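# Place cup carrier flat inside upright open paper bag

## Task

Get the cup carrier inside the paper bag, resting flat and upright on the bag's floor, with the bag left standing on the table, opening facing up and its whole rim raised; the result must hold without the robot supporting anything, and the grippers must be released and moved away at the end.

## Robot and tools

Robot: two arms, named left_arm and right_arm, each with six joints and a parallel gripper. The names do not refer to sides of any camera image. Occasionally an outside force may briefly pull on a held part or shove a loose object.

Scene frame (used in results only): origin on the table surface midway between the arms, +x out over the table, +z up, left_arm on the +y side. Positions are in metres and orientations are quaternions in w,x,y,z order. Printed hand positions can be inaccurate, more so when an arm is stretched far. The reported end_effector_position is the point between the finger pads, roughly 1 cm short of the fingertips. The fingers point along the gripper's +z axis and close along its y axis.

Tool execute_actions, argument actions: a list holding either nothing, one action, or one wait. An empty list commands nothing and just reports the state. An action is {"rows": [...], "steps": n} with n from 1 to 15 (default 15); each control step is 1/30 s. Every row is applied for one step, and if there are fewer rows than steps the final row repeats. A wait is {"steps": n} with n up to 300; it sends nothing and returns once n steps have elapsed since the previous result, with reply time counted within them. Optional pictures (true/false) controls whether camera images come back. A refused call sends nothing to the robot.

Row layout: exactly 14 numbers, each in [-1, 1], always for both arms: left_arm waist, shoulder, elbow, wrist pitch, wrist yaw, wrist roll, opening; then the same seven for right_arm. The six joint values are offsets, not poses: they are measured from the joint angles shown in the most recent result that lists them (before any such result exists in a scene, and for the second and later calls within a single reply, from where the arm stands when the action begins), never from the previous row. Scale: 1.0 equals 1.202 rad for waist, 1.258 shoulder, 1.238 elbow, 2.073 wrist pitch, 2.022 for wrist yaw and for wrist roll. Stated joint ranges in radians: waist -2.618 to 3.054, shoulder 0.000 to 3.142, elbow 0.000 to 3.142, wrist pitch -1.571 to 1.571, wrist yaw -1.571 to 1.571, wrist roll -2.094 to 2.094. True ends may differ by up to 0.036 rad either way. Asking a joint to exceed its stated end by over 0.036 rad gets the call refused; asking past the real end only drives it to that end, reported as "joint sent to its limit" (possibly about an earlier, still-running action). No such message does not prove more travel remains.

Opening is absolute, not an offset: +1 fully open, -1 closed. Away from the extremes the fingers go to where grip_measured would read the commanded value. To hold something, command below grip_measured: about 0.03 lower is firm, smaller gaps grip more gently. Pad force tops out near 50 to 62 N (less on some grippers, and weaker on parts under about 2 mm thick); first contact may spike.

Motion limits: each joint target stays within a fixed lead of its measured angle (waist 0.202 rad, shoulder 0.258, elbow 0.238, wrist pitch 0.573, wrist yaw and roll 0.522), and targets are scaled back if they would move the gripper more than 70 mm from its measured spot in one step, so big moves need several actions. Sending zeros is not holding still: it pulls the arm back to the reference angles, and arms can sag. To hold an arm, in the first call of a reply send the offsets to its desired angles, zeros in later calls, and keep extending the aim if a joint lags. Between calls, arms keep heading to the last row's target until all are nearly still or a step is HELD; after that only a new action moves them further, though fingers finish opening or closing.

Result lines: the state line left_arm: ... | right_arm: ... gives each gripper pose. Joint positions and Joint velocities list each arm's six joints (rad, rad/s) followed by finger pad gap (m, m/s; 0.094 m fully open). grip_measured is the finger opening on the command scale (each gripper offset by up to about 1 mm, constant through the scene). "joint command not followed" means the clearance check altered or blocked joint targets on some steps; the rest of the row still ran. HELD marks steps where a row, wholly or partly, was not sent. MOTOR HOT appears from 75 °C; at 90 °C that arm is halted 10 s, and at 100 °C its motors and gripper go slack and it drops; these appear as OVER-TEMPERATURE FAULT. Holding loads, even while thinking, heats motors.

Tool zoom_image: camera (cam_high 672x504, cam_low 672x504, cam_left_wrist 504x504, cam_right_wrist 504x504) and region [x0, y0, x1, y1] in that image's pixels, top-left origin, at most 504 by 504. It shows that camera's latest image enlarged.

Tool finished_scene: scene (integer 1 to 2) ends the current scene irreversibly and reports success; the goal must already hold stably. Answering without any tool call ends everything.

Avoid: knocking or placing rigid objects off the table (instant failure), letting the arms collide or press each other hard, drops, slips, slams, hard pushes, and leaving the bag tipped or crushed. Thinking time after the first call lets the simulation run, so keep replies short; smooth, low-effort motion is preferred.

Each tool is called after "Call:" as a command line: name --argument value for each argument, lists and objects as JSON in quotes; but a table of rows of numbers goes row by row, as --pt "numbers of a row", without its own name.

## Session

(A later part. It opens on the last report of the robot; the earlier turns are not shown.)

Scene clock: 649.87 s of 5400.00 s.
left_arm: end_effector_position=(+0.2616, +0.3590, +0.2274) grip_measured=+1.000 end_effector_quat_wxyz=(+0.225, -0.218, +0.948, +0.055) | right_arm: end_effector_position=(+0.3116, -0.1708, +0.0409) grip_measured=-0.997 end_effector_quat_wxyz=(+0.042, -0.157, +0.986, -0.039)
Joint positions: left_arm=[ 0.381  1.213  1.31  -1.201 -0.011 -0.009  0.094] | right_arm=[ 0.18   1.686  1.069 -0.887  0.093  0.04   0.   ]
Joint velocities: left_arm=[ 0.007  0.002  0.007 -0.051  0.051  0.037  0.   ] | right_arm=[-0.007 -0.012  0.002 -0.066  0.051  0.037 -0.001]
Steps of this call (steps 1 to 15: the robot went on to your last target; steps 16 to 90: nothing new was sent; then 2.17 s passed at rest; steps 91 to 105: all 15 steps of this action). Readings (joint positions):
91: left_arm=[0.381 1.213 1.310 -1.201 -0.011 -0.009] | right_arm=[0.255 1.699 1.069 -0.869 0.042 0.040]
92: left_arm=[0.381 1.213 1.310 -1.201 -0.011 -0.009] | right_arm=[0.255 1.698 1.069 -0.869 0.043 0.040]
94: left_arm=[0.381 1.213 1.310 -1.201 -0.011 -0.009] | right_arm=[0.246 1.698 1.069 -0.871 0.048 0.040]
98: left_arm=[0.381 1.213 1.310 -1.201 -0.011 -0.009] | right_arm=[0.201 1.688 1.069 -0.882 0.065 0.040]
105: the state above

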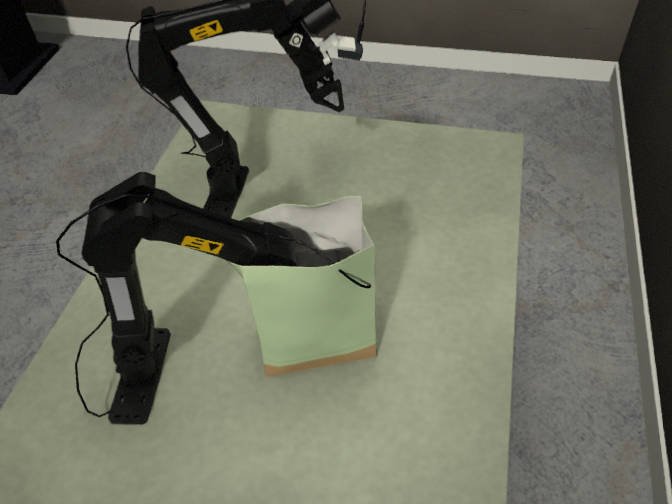

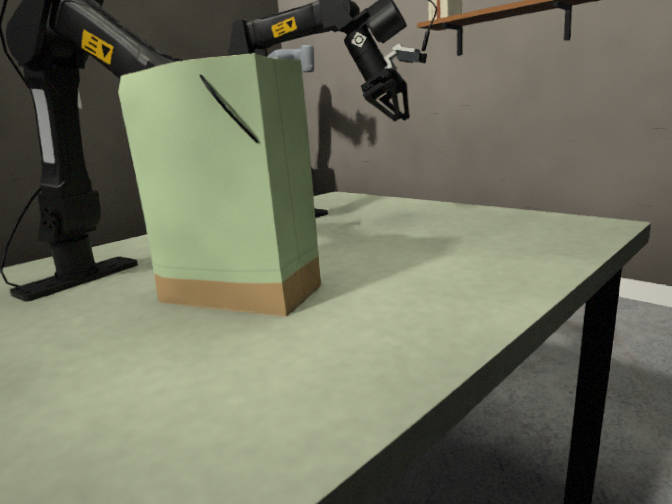

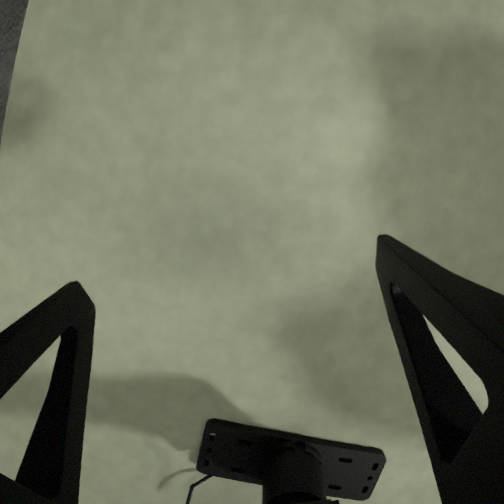

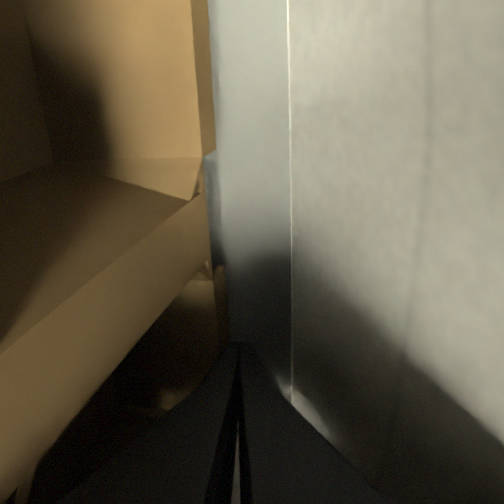

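Call:
execute_actions --actions '[{"rows":[[0,0,0,0,0,0,1,0,-0.01,0.02,-0.02,0,0,-1],[0,0,0,0,0,0,1,0,-0.02,0.04,-0.03,0,0,-1],[0,0,0,0,0,0,1,0,-0.03,0.06,-0.04,0,0,-1],[0,0,0,0,0,0,1,0,-0.04,0.08,-0.05,0,0,-1],[0,0,0,0,0,0,1,0,-0.045,0.1,-0.06,0,0,-1],[0,0,0,0,0,0,1,0,-0.045,0.12,-0.07,0,0,-1],[0,0,0,0,0,0,1,0,-0.045,0.14,-0.08,0,0,-1],[0,0,0,0,0,0,1,0,-0.045,0.16,-0.09,0,0,-1],[0,0,0,0,0,0,1,0,-0.045,0.18,-0.1,0,0,-1],[0,0,0,0,0,0,1,0,-0.045,0.2,-0.11,0,0,-1],[0,0,0,0,0,0,1,0,-0.045,0.22,-0.11,0,0,-1]],"steps":15}]' --pictures false

Call:
execute_actions --actions '[{"rows":[[0,0,0,0,0,0,1,0,0,0,0,0,0,-1],[0,0,0,0,0,0,1,0,0,0,0,0,0,-1],[0,0,0,0,0,0,1,0,0,0,0,0,0,-1],[0,0,0,0,0,0,1,0.02,0,0,0,-0.01,0,-0.8],[0,0,0,0,0,0,1,0.04,0,0,0,-0.02,0,-0.6],[0,0,0,0,0,0,1,0.06,0,0,0,-0.04,0,-0.5],[0,0,0,0,0,0,1,0.07,0,0,0,-0.05,0,-0.5]],"steps":15}]' --pictures false

Call:
execute_actions --actions '[{"steps":12}]'

Scene clock: 672.47 s of 5400.00 s.
left_arm: end_effector_position=(+0.2616, +0.3590, +0.2274) grip_measured=+1.000 end_effector_quat_wxyz=(+0.225, -0.218, +0.948, +0.055) | right_arm: end_effector_position=(+0.3453, -0.1584, +0.1185) grip_measured=-0.997 end_effector_quat_wxyz=(+0.102, -0.154, +0.982, -0.027)
Joint positions: left_arm=[ 0.381  1.213  1.31  -1.201 -0.011 -0.009  0.094] | right_arm=[ 0.18   1.643  1.322 -1.061  0.095  0.04   0.   ]
Joint velocities: left_arm=[-0.012 -0.017 -0.007 -0.022 -0.051  0.007  0.   ] | right_arm=[-0.007 -0.046  0.037 -0.242 -0.007 -0.051 -0.   ]
Steps of this call (steps 1 to 15: the robot went on to your last target; steps 16 to 90: nothing new was sent; then 19.10 s passed at rest; steps 91 to 105: all 15 steps of this action). Readings (joint positions):
91: left_arm=[0.381 1.213 1.310 -1.201 -0.011 -0.009] | right_arm=[0.180 1.683 1.072 -0.894 0.097 0.040]
92: left_arm=[0.381 1.213 1.310 -1.201 -0.011 -0.009] | right_arm=[0.180 1.683 1.079 -0.901 0.095 0.040]
94: left_arm=[0.381 1.213 1.310 -1.201 -0.011 -0.009] | right_arm=[0.180 1.681 1.100 -0.926 0.095 0.040]
98: left_arm=[0.381 1.213 1.310 -1.201 -0.011 -0.009] | right_arm=[0.180 1.662 1.190 -0.993 0.095 0.040]
105: the state above

Scene clock: 672.97 s of 5400.00 s.
left_arm: end_effector_position=(+0.2616, +0.3590, +0.2274) grip_measured=+1.000 end_effector_quat_wxyz=(+0.225, -0.218, +0.948, +0.055) | right_arm: end_effector_position=(+0.3291, -0.1186, +0.1178) grip_measured=-0.503 end_effector_quat_wxyz=(+0.093, -0.199, +0.976, +0.018)
Joint positions: left_arm=[ 0.381  1.213  1.31  -1.201 -0.011 -0.009  0.094] | right_arm=[ 0.263  1.642  1.322 -1.061  0.01   0.04   0.023]
Joint velocities: left_arm=[-0.017 -0.012  0.002 -0.022 -0.007 -0.007  0.   ] | right_arm=[ 0.007 -0.002 -0.002  0.066 -0.022  0.037 -0.   ]
Steps of this call (steps 1 to 15: all 15 steps of this action). Readings (joint positions):
1: left_arm=[0.381 1.213 1.310 -1.201 -0.011 -0.009] | right_arm=[0.180 1.642 1.322 -1.061 0.095 0.040]
2: left_arm=[0.381 1.213 1.310 -1.201 -0.011 -0.009] | right_arm=[0.180 1.642 1.322 -1.061 0.095 0.040]
4: left_arm=[0.381 1.213 1.310 -1.201 -0.011 -0.009] | right_arm=[0.181 1.642 1.322 -1.061 0.094 0.040]
8: left_arm=[0.381 1.213 1.310 -1.201 -0.011 -0.009] | right_arm=[0.232 1.642 1.322 -1.061 0.055 0.040]
15: the state above

Scene clock: 673.37 s of 5400.00 s.
left_arm: end_effector_position=(+0.2616, +0.3590, +0.2274) grip_measured=+1.000 end_effector_quat_wxyz=(+0.225, -0.218, +0.948, +0.055) | right_arm: end_effector_position=(+0.3286, -0.1176, +0.1178) grip_measured=-0.503 end_effector_quat_wxyz=(+0.092, -0.199, +0.975, +0.021)
Joint positions: left_arm=[ 0.381  1.213  1.31  -1.201 -0.011 -0.009  0.094] | right_arm=[ 0.263  1.642  1.322 -1.061  0.004  0.04   0.023]
Joint velocities: left_arm=[-0.007  0.012  0.007 -0.095 -0.022 -0.007  0.   ] | right_arm=[-0.012 -0.012 -0.022 -0.066 -0.007 -0.037 -0.001]
Steps of this call (steps 1 to 12: the robot went on to your last target). Readings (joint positions):
1: left_arm=[0.381 1.213 1.310 -1.201 -0.011 -0.009] | right_arm=[0.263 1.642 1.322 -1.061 0.009 0.040]
2: left_arm=[0.381 1.213 1.310 -1.201 -0.011 -0.009] | right_arm=[0.263 1.642 1.322 -1.061 0.007 0.040]
4: left_arm=[0.381 1.213 1.310 -1.201 -0.011 -0.009] | right_arm=[0.263 1.642 1.322 -1.061 0.006 0.040]
8: left_arm=[0.381 1.213 1.310 -1.201 -0.011 -0.009] | right_arm=[0.263 1.642 1.322 -1.061 0.004 0.040]
12: the state above

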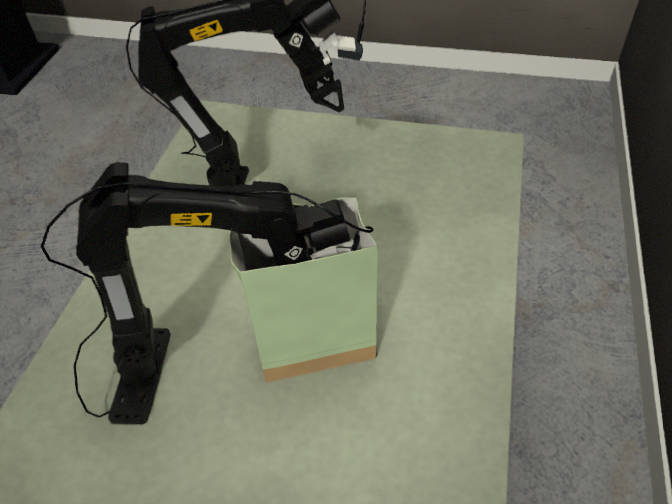

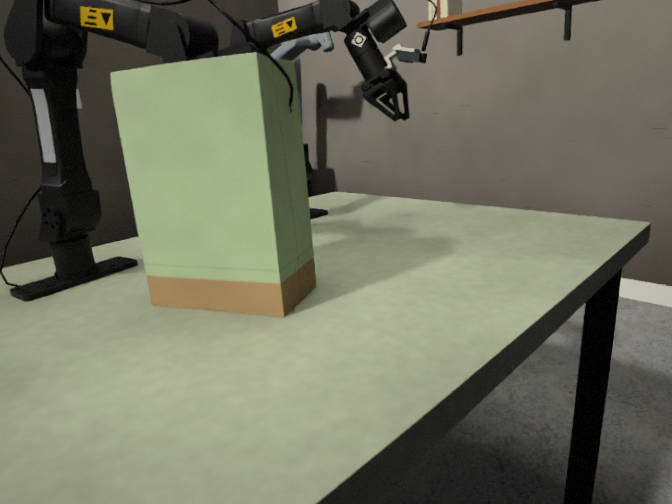

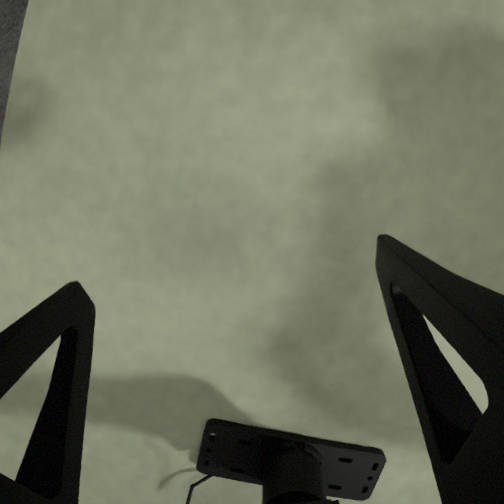

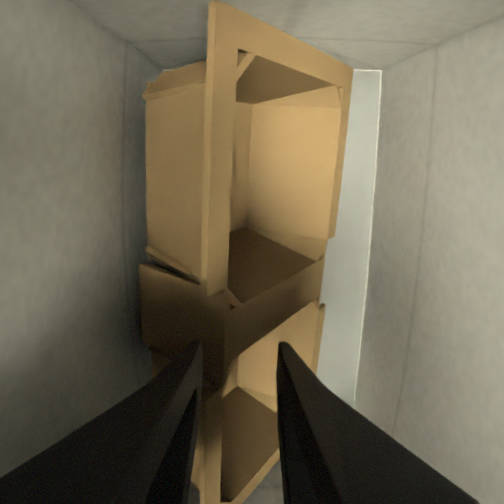

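Call:
execute_actions --actions '[{"rows":[[0,0,0,0,0,0,1,0.015,0,0,-0.01,0,0,-0.5],[0,0,0,0,0,0,1,0.03,0,0,-0.02,0,0,-0.5],[0,0,0,0,0,0,1,0.03,-0.01,0,-0.03,0,0,-0.5],[0,0,0,0,0,0,1,0.03,-0.02,0,-0.03,0,0,-0.5],[0,0,0,0,0,0,1,0.03,-0.02,-0.01,-0.03,0,0,-0.5],[0,0,0,0,0,0,1,0.03,-0.02,-0.02,-0.03,0,0,-0.5],[0,0,0,0,0,0,1,0.03,-0.02,-0.03,-0.03,0,0,-0.5],[0,0,0,0,0,0,1,0.03,-0.02,-0.04,-0.03,0,0,-0.5],[0,0,0,0,0,0,1,0.03,-0.02,-0.05,-0.03,0,0,-0.5],[0,0,0,0,0,0,1,0.03,-0.02,-0.06,-0.03,0,0,-0.5],[0,0,0,0,0,0,1,0.03,-0.02,-0.07,-0.025,0,0,-0.5]],"steps":15}]' --pictures false

Call:
execute_actions --actions '[{"steps":10}]'

Scene clock: 689.67 s of 5400.00 s.
left_arm: end_effector_position=(+0.2616, +0.3590, +0.2274) grip_measured=+1.000 end_effector_quat_wxyz=(+0.225, -0.218, +0.948, +0.055) | right_arm: end_effector_position=(+0.2977, -0.1228, +0.0969) grip_measured=-0.503 end_effector_quat_wxyz=(+0.040, -0.213, +0.976, +0.009)
Joint positions: left_arm=[ 0.381  1.213  1.31  -1.201 -0.011 -0.009  0.094] | right_arm=[ 0.29   1.637  1.248 -1.1    0.004  0.04   0.023]
Joint velocities: left_arm=[ 0.007  0.002  0.002  0.022  0.051 -0.051  0.   ] | right_arm=[-0.037 -0.002 -0.007 -0.022  0.007 -0.037 -0.   ]
Steps of this call (steps 1 to 15: the robot went on to your last target; steps 16 to 90: nothing new was sent; then 12.80 s passed at rest; steps 91 to 105: all 15 steps of this action). Readings (joint positions):
91: left_arm=[0.381 1.213 1.310 -1.201 -0.011 -0.009] | right_arm=[0.263 1.642 1.322 -1.062 0.003 0.040]
92: left_arm=[0.381 1.213 1.310 -1.201 -0.011 -0.009] | right_arm=[0.267 1.642 1.322 -1.064 0.004 0.040]
94: left_arm=[0.381 1.213 1.310 -1.201 -0.011 -0.009] | right_arm=[0.279 1.642 1.322 -1.077 0.004 0.040]
98: left_arm=[0.381 1.213 1.310 -1.201 -0.011 -0.009] | right_arm=[0.290 1.640 1.312 -1.090 0.004 0.040]
105: the state above

Scene clock: 690.00 s of 5400.00 s.
left_arm: end_effector_position=(+0.2616, +0.3590, +0.2274) grip_measured=+1.000 end_effector_quat_wxyz=(+0.225, -0.218, +0.948, +0.055) | right_arm: end_effector_position=(+0.2976, -0.1228, +0.0969) grip_measured=-0.503 end_effector_quat_wxyz=(+0.040, -0.213, +0.976, +0.008)
Joint positions: left_arm=[ 0.381  1.213  1.31  -1.201 -0.011 -0.009  0.094] | right_arm=[ 0.29   1.637  1.248 -1.101  0.004  0.04   0.023]
Joint velocities: left_arm=[ 0.002 -0.012  0.012 -0.022  0.037 -0.037  0.   ] | right_arm=[ 0.002 -0.007 -0.002  0.007 -0.037 -0.066 -0.001]
Steps of this call (steps 1 to 10: the robot went on to your last target). Readings (joint positions):
1: left_arm=[0.381 1.213 1.310 -1.201 -0.011 -0.009] | right_arm=[0.290 1.637 1.248 -1.101 0.004 0.040]
2: left_arm=[0.381 1.213 1.310 -1.201 -0.011 -0.009] | right_arm=[0.290 1.637 1.248 -1.101 0.004 0.040]
4: left_arm=[0.381 1.213 1.310 -1.201 -0.011 -0.009] | right_arm=[0.290 1.637 1.248 -1.101 0.004 0.040]
8: left_arm=[0.381 1.213 1.310 -1.201 -0.011 -0.009] | right_arm=[0.290 1.637 1.248 -1.101 0.004 0.040]
10: the state above

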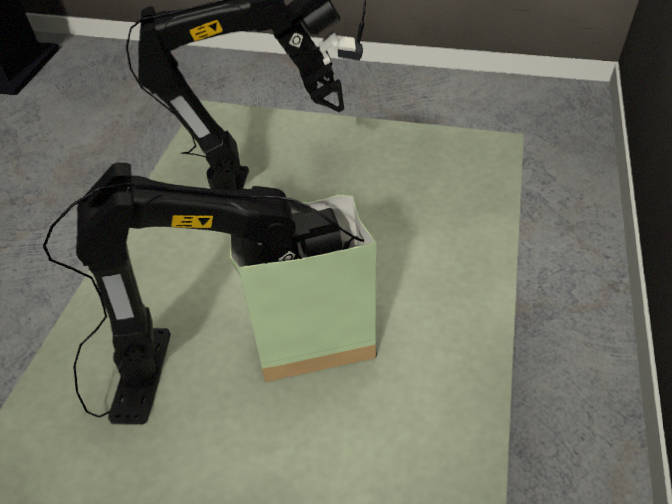

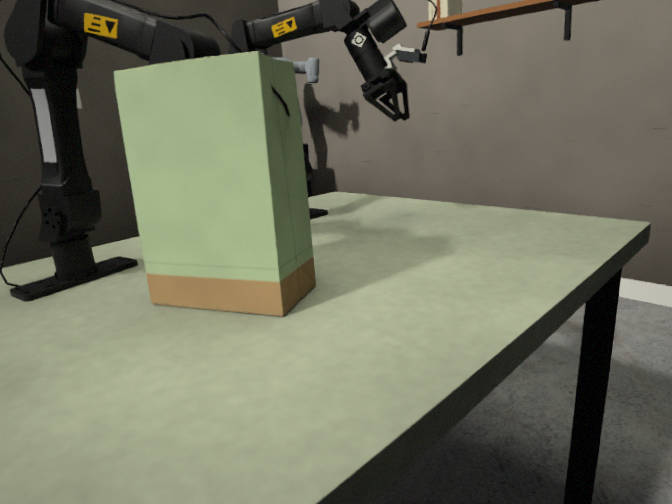

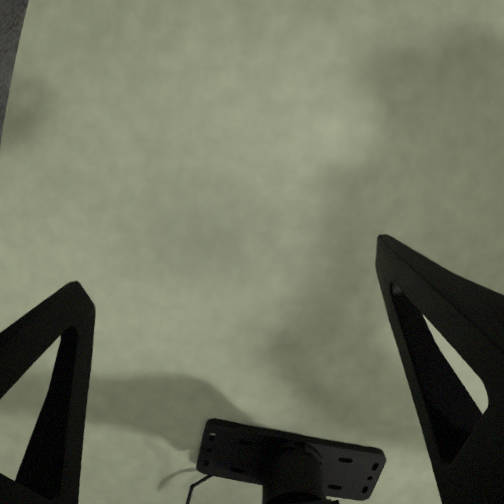

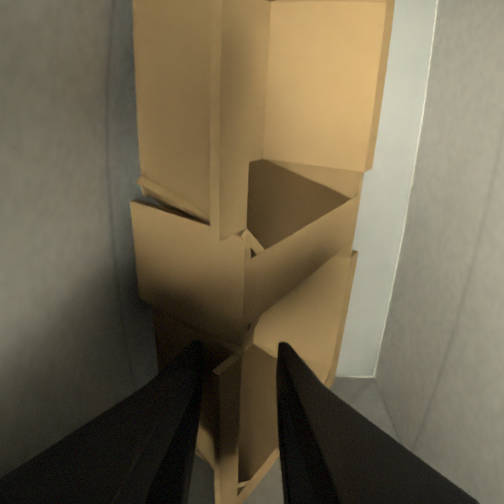

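Call:
execute_actions --actions '[]'

Call:
execute_actions --actions '[{"rows":[[0,0,0,0,0,0,1,0,0,0,0,0,0,-1]],"steps":15}]' --pictures false

Call:
execute_actions --actions '[{"rows":[[0,0,0,0,0,0,1,0,0,0.015,0,0.03,0,-1],[0,0,0,0,0,0,1,0,0,0.03,0,0.06,0,-1],[0,0,0,0,0,0,1,0,0,0.03,0,0.09,0,-1]],"steps":15}]'

Scene clock: 710.83 s of 5400.00 s.
left_arm: end_effector_position=(+0.2616, +0.3590, +0.2274) grip_measured=+1.000 end_effector_quat_wxyz=(+0.225, -0.218, +0.948, +0.055) | right_arm: end_effector_position=(+0.2976, -0.1228, +0.0969) grip_measured=-0.503 end_effector_quat_wxyz=(+0.040, -0.213, +0.976, +0.008)
Joint positions: left_arm=[ 0.381  1.213  1.31  -1.201 -0.011 -0.009  0.094] | right_arm=[ 0.29   1.637  1.248 -1.101  0.004  0.04   0.023]
Joint velocities: left_arm=[-0.012 -0.017 -0.002 -0.066 -0.037 -0.051  0.   ] | right_arm=[-0.007  0.002 -0.002 -0.007 -0.066 -0.051 -0.001]
Steps of this call (steps 1 to 15: the robot went on to your last target; steps 16 to 90: nothing new was sent; then 17.83 s passed at rest). Readings (joint positions):
1: left_arm=[0.381 1.213 1.310 -1.201 -0.011 -0.009] | right_arm=[0.290 1.637 1.248 -1.101 0.004 0.040]
2: left_arm=[0.381 1.213 1.310 -1.201 -0.011 -0.009] | right_arm=[0.290 1.637 1.248 -1.101 0.004 0.040]
4: left_arm=[0.381 1.213 1.310 -1.201 -0.011 -0.009] | right_arm=[0.290 1.637 1.248 -1.101 0.004 0.040]
8: left_arm=[0.381 1.213 1.310 -1.201 -0.011 -0.009] | right_arm=[0.290 1.637 1.248 -1.101 0.004 0.040]
90: the state above
All arms were judged still, so your last target was given up. Only a new action makes them travel on or press farther. Fingers that are still opening or closing keep moving.

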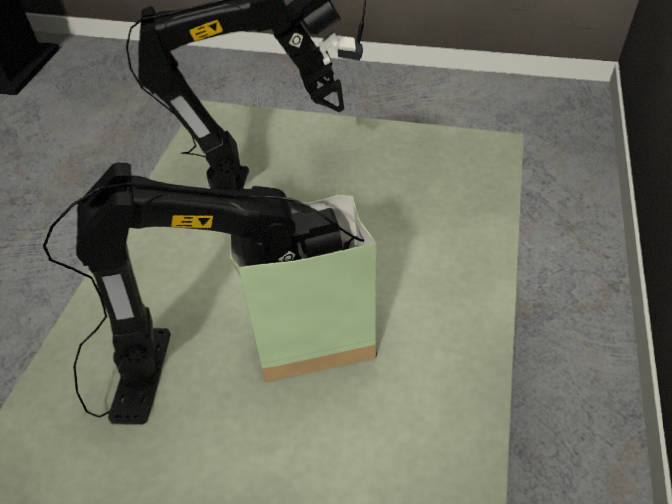

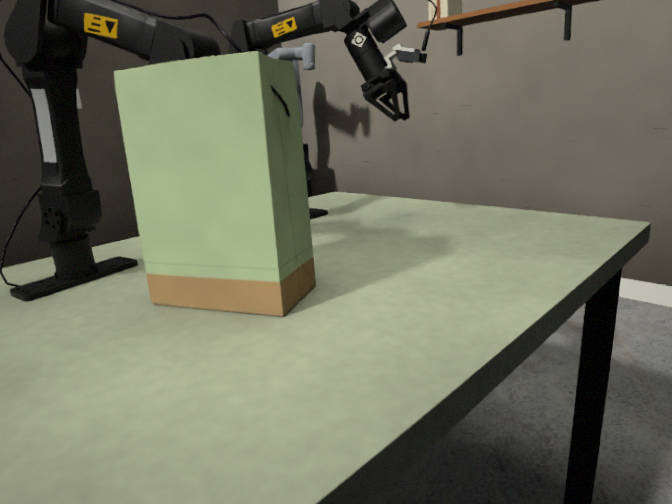

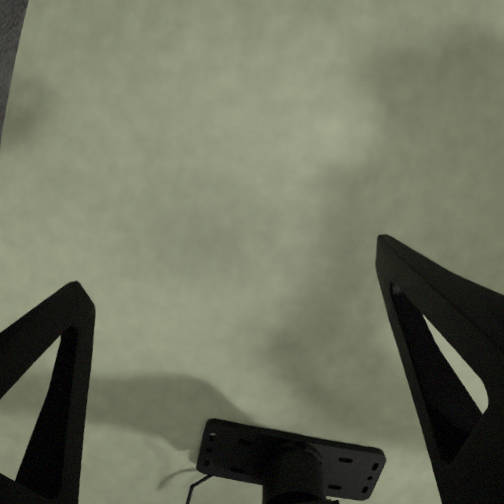

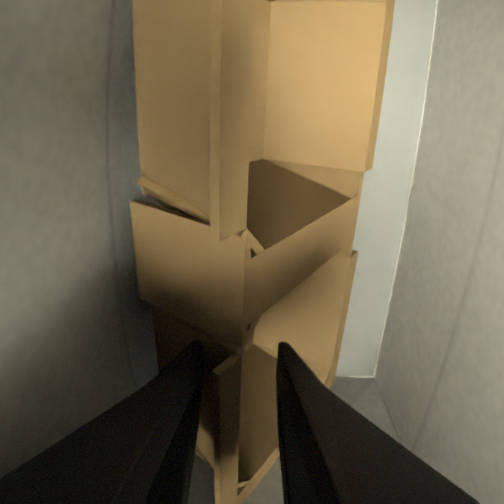

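Scene clock: 711.33 s of 5400.00 s.
left_arm: end_effector_position=(+0.2616, +0.3590, +0.2274) grip_measured=+1.000 end_effector_quat_wxyz=(+0.225, -0.218, +0.948, +0.055) | right_arm: end_effector_position=(+0.2976, -0.1228, +0.0969) grip_measured=-0.883 end_effector_quat_wxyz=(+0.040, -0.213, +0.976, +0.008)
Joint positions: left_arm=[ 0.381  1.213  1.31  -1.201 -0.011 -0.009  0.094] | right_arm=[ 0.29   1.637  1.248 -1.101  0.004  0.04   0.005]
Joint velocities: left_arm=[ 0.012  0.007  0.002 -0.007  0.066  0.022  0.   ] | right_arm=[-0.017 -0.002 -0.007 -0.022  0.081  0.051 -0.   ]
Steps of this call (steps 1 to 15: all 15 steps of this action). Readings (joint positions):
1: left_arm=[0.381 1.213 1.310 -1.201 -0.011 -0.009] | right_arm=[0.290 1.637 1.248 -1.101 0.004 0.040]
2: left_arm=[0.381 1.213 1.310 -1.201 -0.011 -0.009] | right_arm=[0.290 1.637 1.248 -1.101 -0.001 0.039]
4: left_arm=[0.381 1.213 1.310 -1.201 -0.011 -0.009] | right_arm=[0.290 1.637 1.248 -1.101 0.004 0.040]
8: left_arm=[0.381 1.213 1.310 -1.201 -0.011 -0.009] | right_arm=[0.290 1.637 1.248 -1.101 0.004 0.040]
15: the state above

Scene clock: 711.83 s of 5400.00 s.
left_arm: end_effector_position=(+0.2616, +0.3590, +0.2274) grip_measured=+1.000 end_effector_quat_wxyz=(+0.225, -0.218, +0.948, +0.055) | right_arm: end_effector_position=(+0.3101, -0.1477, +0.0992) grip_measured=-0.883 end_effector_quat_wxyz=(+0.059, -0.209, +0.974, -0.067)
Joint positions: left_arm=[ 0.381  1.213  1.31  -1.201 -0.011 -0.009  0.094] | right_arm=[ 0.29   1.637  1.248 -1.101  0.161  0.04   0.005]
Joint velocities: left_arm=[ 0.002 -0.002  0.012 -0.022  0.066  0.007  0.   ] | right_arm=[-0.002 -0.002 -0.022  0.007  0.051 -0.081  0.001]
Steps of this call (steps 1 to 15: all 15 steps of this action). Readings (joint positions):
1: left_arm=[0.381 1.213 1.310 -1.201 -0.011 -0.009] | right_arm=[0.290 1.637 1.248 -1.101 0.010 0.040]
2: left_arm=[0.381 1.213 1.310 -1.201 -0.011 -0.009] | right_arm=[0.290 1.637 1.248 -1.101 0.026 0.040]
4: left_arm=[0.381 1.213 1.310 -1.201 -0.011 -0.009] | right_arm=[0.290 1.637 1.248 -1.101 0.076 0.040]
8: left_arm=[0.381 1.213 1.310 -1.201 -0.011 -0.009] | right_arm=[0.290 1.637 1.248 -1.101 0.132 0.040]
15: the state above

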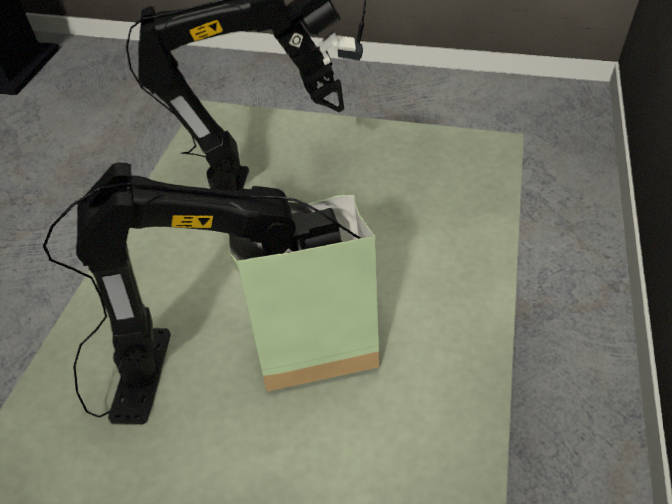

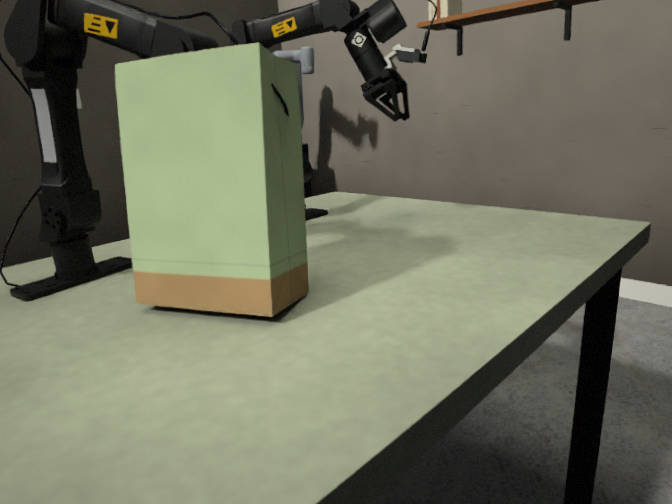

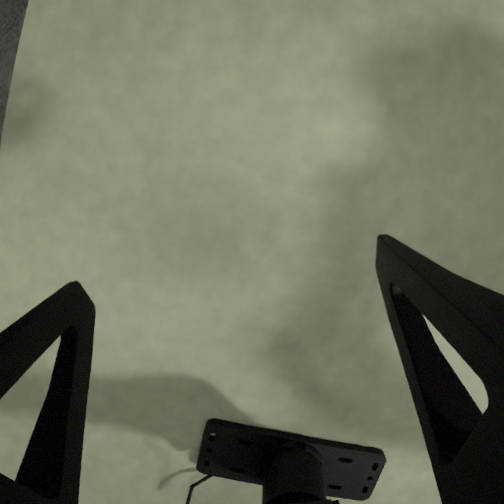

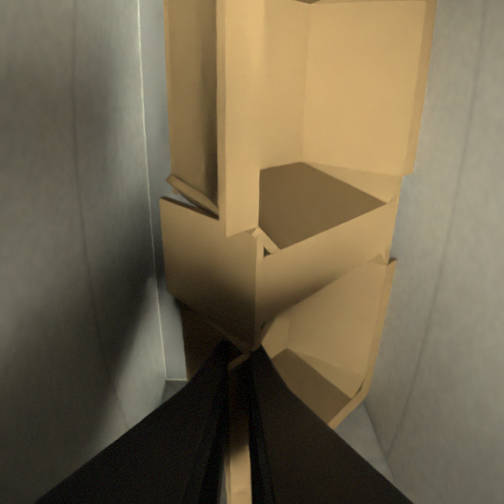

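Call:
execute_actions --actions '[{"rows":[[0,0,0,0,0,0,1,0,0,-0.02,0,0,0,-1],[0,0,0,0,0,0,1,0,0,-0.02,0,0,0,-1],[0,0,0,0,0,0,1,0,0,-0.02,0,0,0,-1],[0,0,0,0,0,0,1,0,0,-0.02,0,0,0,-1],[0,0,0,0,0,0,1,0,0,-0.02,0,0,0,-0.7]],"steps":15}]' --pictures false

Call:
execute_actions --actions '[{"rows":[[0,0,0,0,0,0,1,0,0,0,0,-0.02,0,-0.7],[0,0,0,0,0,0,1,0,0,0,0,-0.04,0,-0.7],[0,0,0,0,0,0,1,0,0,0,0,-0.06,0,-0.7],[0,0,0,0,0,0,1,0,0,0,0,-0.08,0,-0.7]],"steps":15}]'

Scene clock: 729.43 s of 5400.00 s.
left_arm: end_effector_position=(+0.2616, +0.3590, +0.2274) grip_measured=+1.000 end_effector_quat_wxyz=(+0.225, -0.218, +0.948, +0.055) | right_arm: end_effector_position=(+0.3104, -0.1484, +0.0993) grip_measured=-0.703 end_effector_quat_wxyz=(+0.060, -0.209, +0.974, -0.069)
Joint positions: left_arm=[ 0.381  1.213  1.31  -1.201 -0.011 -0.009  0.094] | right_arm=[ 0.29   1.637  1.248 -1.101  0.165  0.04   0.014]
Joint velocities: left_arm=[ 0.002  0.007 -0.007  0.066  0.037 -0.022  0.   ] | right_arm=[ 0.007 -0.002 -0.007  0.007 -0.037 -0.007  0.   ]
Steps of this call (steps 1 to 15: the robot went on to your last target; steps 16 to 90: nothing new was sent; then 14.10 s passed at rest; steps 91 to 105: all 15 steps of this action). Readings (joint positions):
91: left_arm=[0.381 1.213 1.310 -1.201 -0.011 -0.009] | right_arm=[0.290 1.637 1.248 -1.101 0.166 0.040]
92: left_arm=[0.381 1.213 1.310 -1.201 -0.011 -0.009] | right_arm=[0.290 1.637 1.248 -1.101 0.166 0.040]
94: left_arm=[0.381 1.213 1.310 -1.201 -0.011 -0.009] | right_arm=[0.290 1.637 1.248 -1.101 0.165 0.040]
98: left_arm=[0.381 1.213 1.310 -1.201 -0.011 -0.009] | right_arm=[0.290 1.637 1.248 -1.101 0.165 0.040]
105: the state above

Scene clock: 729.93 s of 5400.00 s.
left_arm: end_effector_position=(+0.2616, +0.3590, +0.2274) grip_measured=+1.000 end_effector_quat_wxyz=(+0.225, -0.218, +0.948, +0.055) | right_arm: end_effector_position=(+0.2990, -0.1254, +0.0969) grip_measured=-0.703 end_effector_quat_wxyz=(+0.042, -0.213, +0.976, +0.001)
Joint positions: left_arm=[ 0.381  1.213  1.31  -1.201 -0.011 -0.009  0.094] | right_arm=[ 0.29   1.637  1.248 -1.101  0.02   0.04   0.014]
Joint velocities: left_arm=[-0.002  0.002 -0.007 -0.007 -0.022 -0.022  0.   ] | right_arm=[-0.007 -0.032  0.022  0.081 -0.066 -0.022 -0.   ]
Steps of this call (steps 1 to 15: all 15 steps of this action). Readings (joint positions):
1: left_arm=[0.381 1.213 1.310 -1.201 -0.011 -0.009] | right_arm=[0.290 1.637 1.248 -1.101 0.161 0.040]
2: left_arm=[0.381 1.213 1.310 -1.201 -0.011 -0.009] | right_arm=[0.290 1.637 1.248 -1.101 0.150 0.040]
4: left_arm=[0.381 1.213 1.310 -1.201 -0.011 -0.009] | right_arm=[0.290 1.637 1.248 -1.101 0.110 0.040]
8: left_arm=[0.381 1.213 1.310 -1.201 -0.011 -0.009] | right_arm=[0.290 1.637 1.248 -1.101 0.051 0.040]
15: the state above

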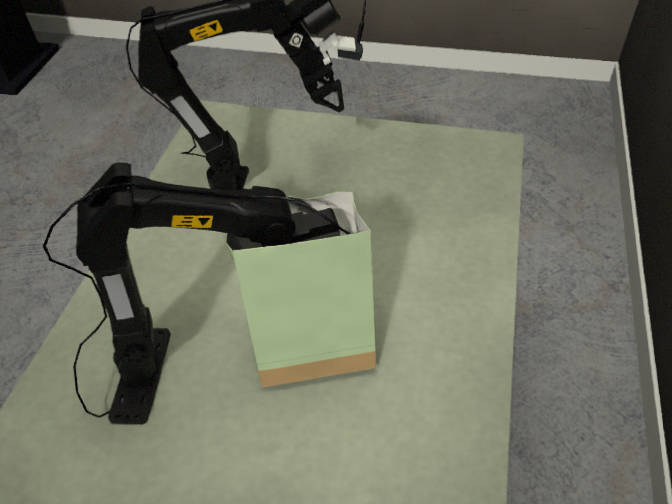

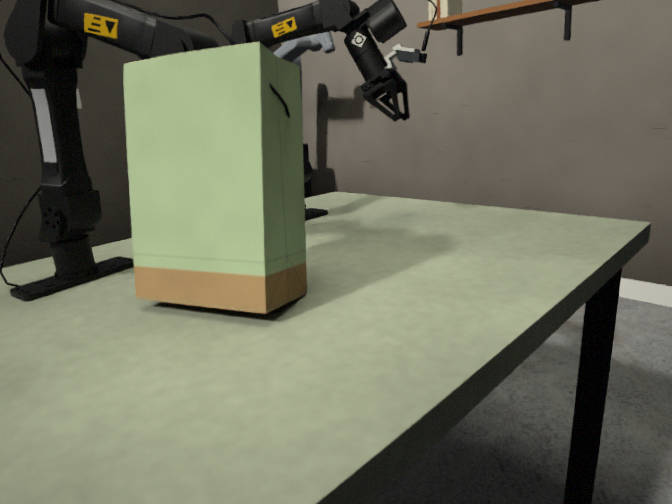

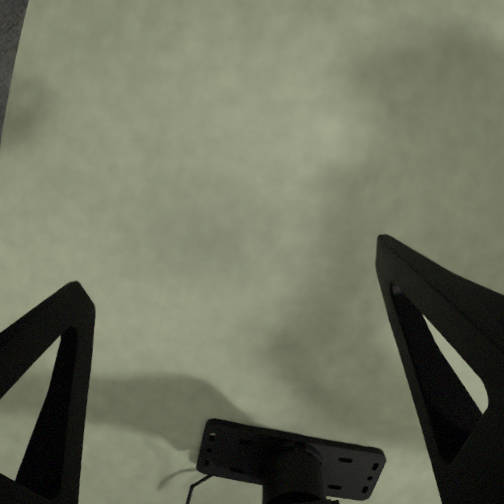

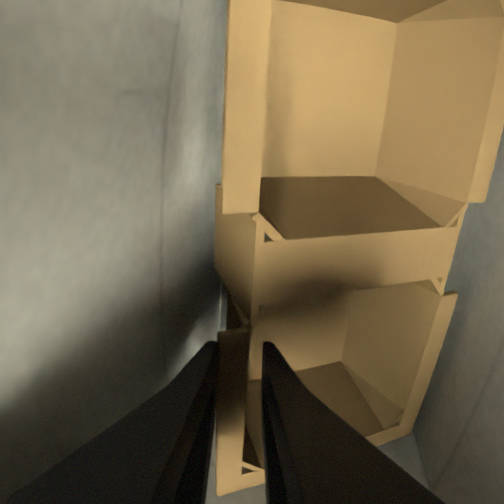

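Call:
execute_actions --actions '[{"rows":[[0,0,0,0,0,0,1,0,0,0.02,0,0,0,-0.5],[0,0,0,0,0,0,1,0,0,0.04,0,0,0,-0.5],[0,0,0,0,0,0,1,0,0,0.06,-0.02,0,0,-0.5],[0,0,0,0,0,0,1,0,0,0.08,-0.04,0,0,-0.5],[0,0,0,0,0,0,1,0,0,0.1,-0.06,0,0,-0.5]],"steps":15}]'

Scene clock: 742.10 s of 5400.00 s.
left_arm: end_effector_position=(+0.2616, +0.3590, +0.2274) grip_measured=+1.000 end_effector_quat_wxyz=(+0.225, -0.218, +0.948, +0.055) | right_arm: end_effector_position=(+0.3019, -0.1226, +0.1228) grip_measured=-0.503 end_effector_quat_wxyz=(+0.043, -0.213, +0.976, +0.004)
Joint positions: left_arm=[ 0.381  1.213  1.31  -1.201 -0.011 -0.009  0.094] | right_arm=[ 0.29   1.637  1.351 -1.198  0.013  0.04   0.023]
Joint velocities: left_arm=[-0.017 -0.017  0.022 -0.081  0.007 -0.007  0.   ] | right_arm=[ 0.012  0.002  0.017 -0.081  0.007 -0.051  0.   ]
Steps of this call (steps 1 to 15: the robot went on to your last target; steps 16 to 90: nothing new was sent; then 8.67 s passed at rest; steps 91 to 105: all 15 steps of this action). Readings (joint positions):
91: left_arm=[0.381 1.213 1.310 -1.201 -0.011 -0.009] | right_arm=[0.290 1.637 1.248 -1.101 0.013 0.040]
92: left_arm=[0.381 1.213 1.310 -1.201 -0.011 -0.009] | right_arm=[0.290 1.637 1.250 -1.101 0.013 0.040]
94: left_arm=[0.381 1.213 1.310 -1.201 -0.011 -0.009] | right_arm=[0.290 1.637 1.272 -1.119 0.013 0.040]
98: left_arm=[0.381 1.213 1.310 -1.201 -0.011 -0.009] | right_arm=[0.290 1.637 1.344 -1.167 0.013 0.040]
105: the state above

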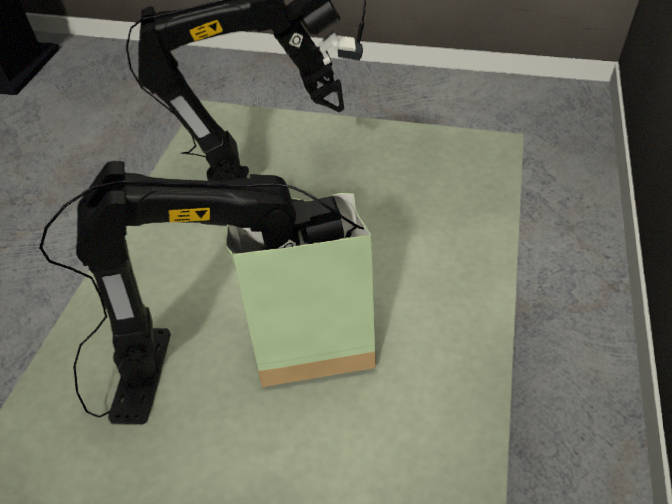

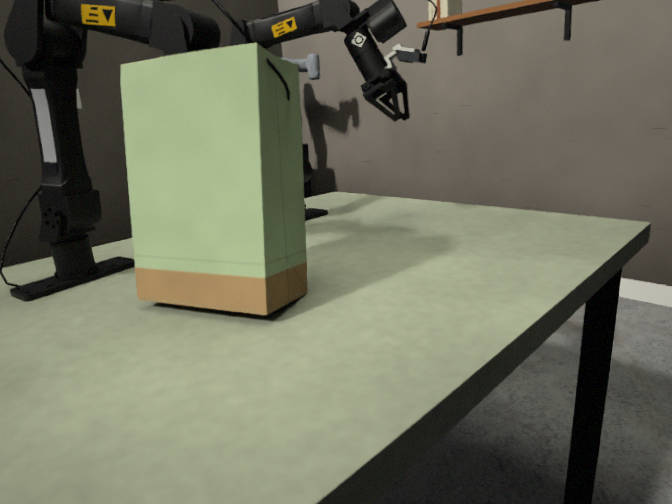

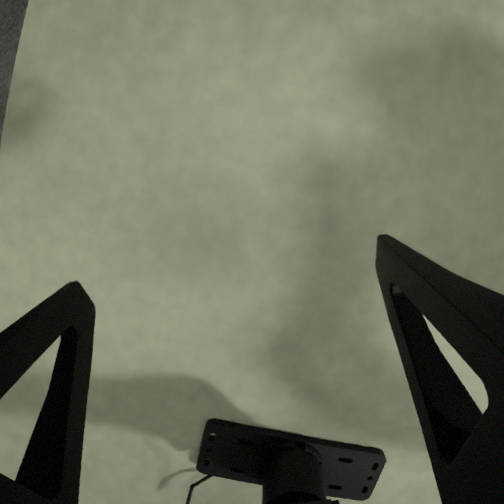

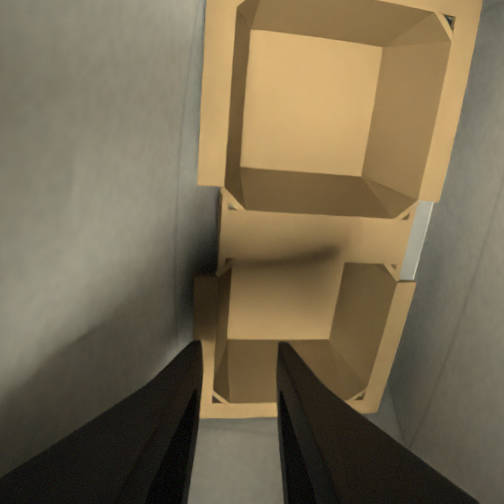

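Call:
execute_actions --actions '[{"rows":[[0,0,0,0,0,0,1,-0.015,0,0,0,0,0,-1],[0,0,0,0,0,0,1,-0.03,0,0,0,0,0,-1],[0,0,0,0,0,0,1,-0.045,0,0,0,0,0,-1],[0,0,0,0,0,0,1,-0.06,0,0,0,0,0,-1]],"steps":15}]'

Scene clock: 750.90 s of 5400.00 s.
left_arm: end_effector_position=(+0.2616, +0.3590, +0.2274) grip_measured=+1.000 end_effector_quat_wxyz=(+0.225, -0.218, +0.948, +0.055) | right_arm: end_effector_position=(+0.3087, -0.1430, +0.1226) grip_measured=-0.997 end_effector_quat_wxyz=(+0.039, -0.179, +0.983, +0.002)
Joint positions: left_arm=[ 0.381  1.213  1.31  -1.201 -0.011 -0.009  0.094] | right_arm=[ 0.222  1.637  1.351 -1.207  0.014  0.04   0.   ]
Joint velocities: left_arm=[-0.002  0.002 -0.017 -0.066 -0.051  0.037  0.   ] | right_arm=[ 0.032 -0.007  0.007  0.007  0.007 -0.051  0.001]
Steps of this call (steps 1 to 15: the robot went on to your last target; steps 16 to 90: nothing new was sent; then 5.30 s passed at rest; steps 91 to 105: all 15 steps of this action). Readings (joint positions):
91: left_arm=[0.381 1.213 1.310 -1.201 -0.011 -0.009] | right_arm=[0.290 1.637 1.351 -1.207 0.013 0.040]
92: left_arm=[0.381 1.213 1.310 -1.201 -0.011 -0.009] | right_arm=[0.286 1.637 1.351 -1.207 0.013 0.040]
94: left_arm=[0.381 1.213 1.310 -1.201 -0.011 -0.009] | right_arm=[0.265 1.637 1.351 -1.207 0.012 0.040]
98: left_arm=[0.381 1.213 1.310 -1.201 -0.011 -0.009] | right_arm=[0.223 1.637 1.351 -1.207 0.014 0.040]
105: the state above

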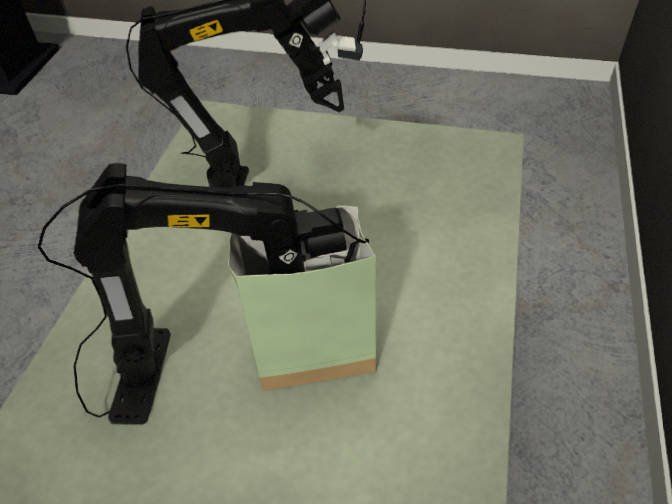

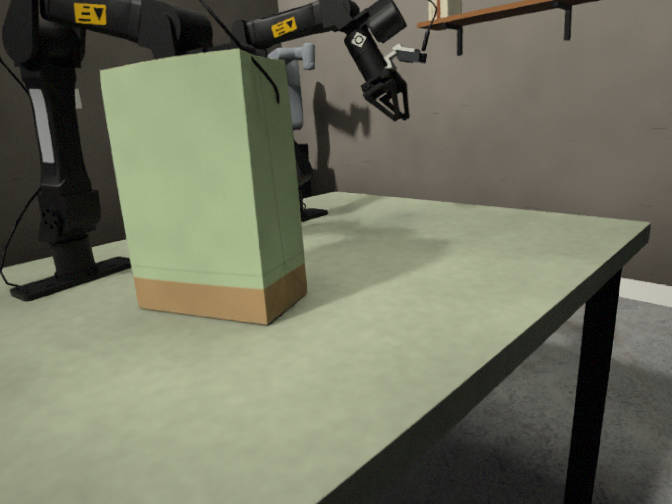

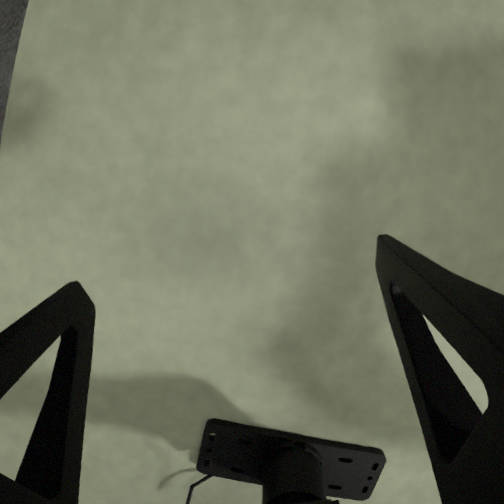

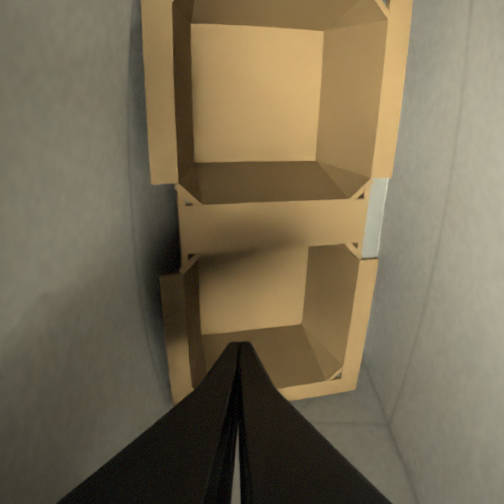

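Call:
execute_actions --actions '[{"rows":[[0,0,0,0,0,0,1,0.005,0.007,-0.03,0.022,0,0,-1],[0,0,0,0,0,0,1,0.01,0.014,-0.06,0.044,0,0,-1],[0,0,0,0,0,0,1,0.015,0.021,-0.09,0.066,0,0,-1],[0,0,0,0,0,0,1,0.02,0.028,-0.12,0.088,0,0,-1],[0,0,0,0,0,0,1,0.025,0.034,-0.15,0.11,0,0,-1]],"steps":15}]'

Scene clock: 757.40 s of 5400.00 s.
left_arm: end_effector_position=(+0.2616, +0.3590, +0.2274) grip_measured=+1.000 end_effector_quat_wxyz=(+0.225, -0.218, +0.948, +0.055) | right_arm: end_effector_position=(+0.3006, -0.1398, +0.0625) grip_measured=-0.997 end_effector_quat_wxyz=(+0.020, -0.190, +0.982, -0.002)
Joint positions: left_arm=[ 0.381  1.213  1.31  -1.201 -0.011 -0.009  0.094] | right_arm=[ 0.242  1.686  1.165 -1.01   0.014  0.04   0.   ]
Joint velocities: left_arm=[ 0.017  0.012 -0.007  0.051 -0.037  0.007  0.   ] | right_arm=[ 0.007  0.007 -0.022  0.154  0.022  0.007  0.001]
Steps of this call (steps 1 to 15: the robot went on to your last target; steps 16 to 90: nothing new was sent; then 3.00 s passed at rest; steps 91 to 105: all 15 steps of this action). Readings (joint positions):
91: left_arm=[0.381 1.213 1.310 -1.201 -0.011 -0.009] | right_arm=[0.222 1.637 1.348 -1.203 0.014 0.040]
92: left_arm=[0.381 1.213 1.310 -1.201 -0.011 -0.009] | right_arm=[0.222 1.637 1.337 -1.188 0.014 0.040]
94: left_arm=[0.381 1.213 1.310 -1.201 -0.011 -0.009] | right_arm=[0.224 1.638 1.289 -1.137 0.014 0.040]
98: left_arm=[0.381 1.213 1.310 -1.201 -0.011 -0.009] | right_arm=[0.240 1.672 1.181 -1.057 0.014 0.040]
105: the state above

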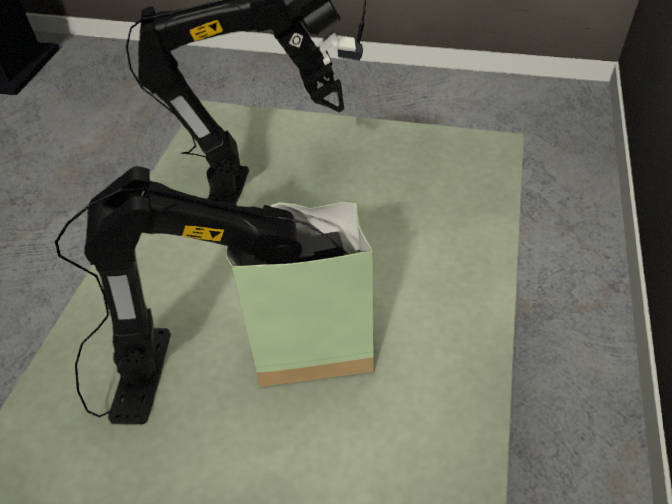

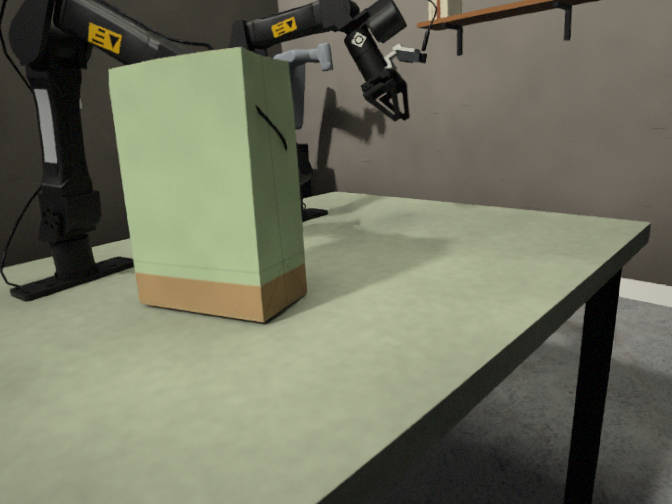

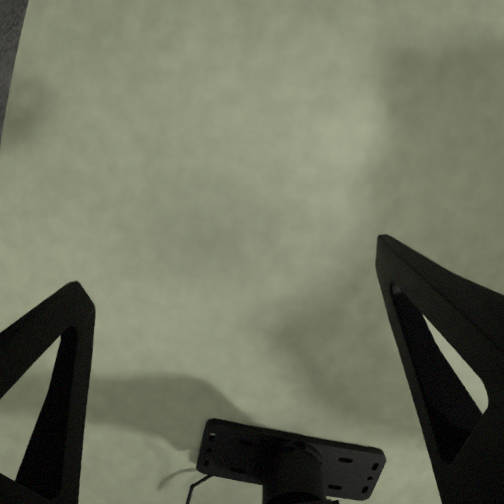

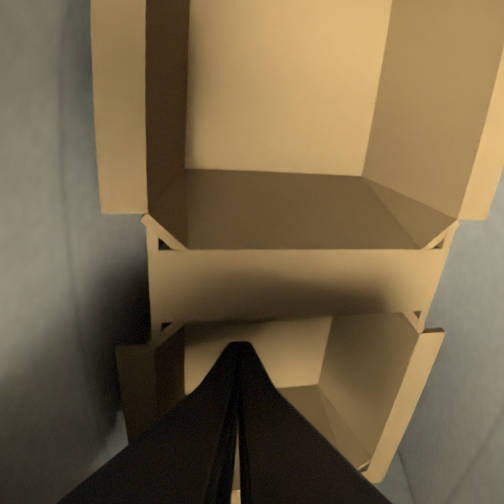

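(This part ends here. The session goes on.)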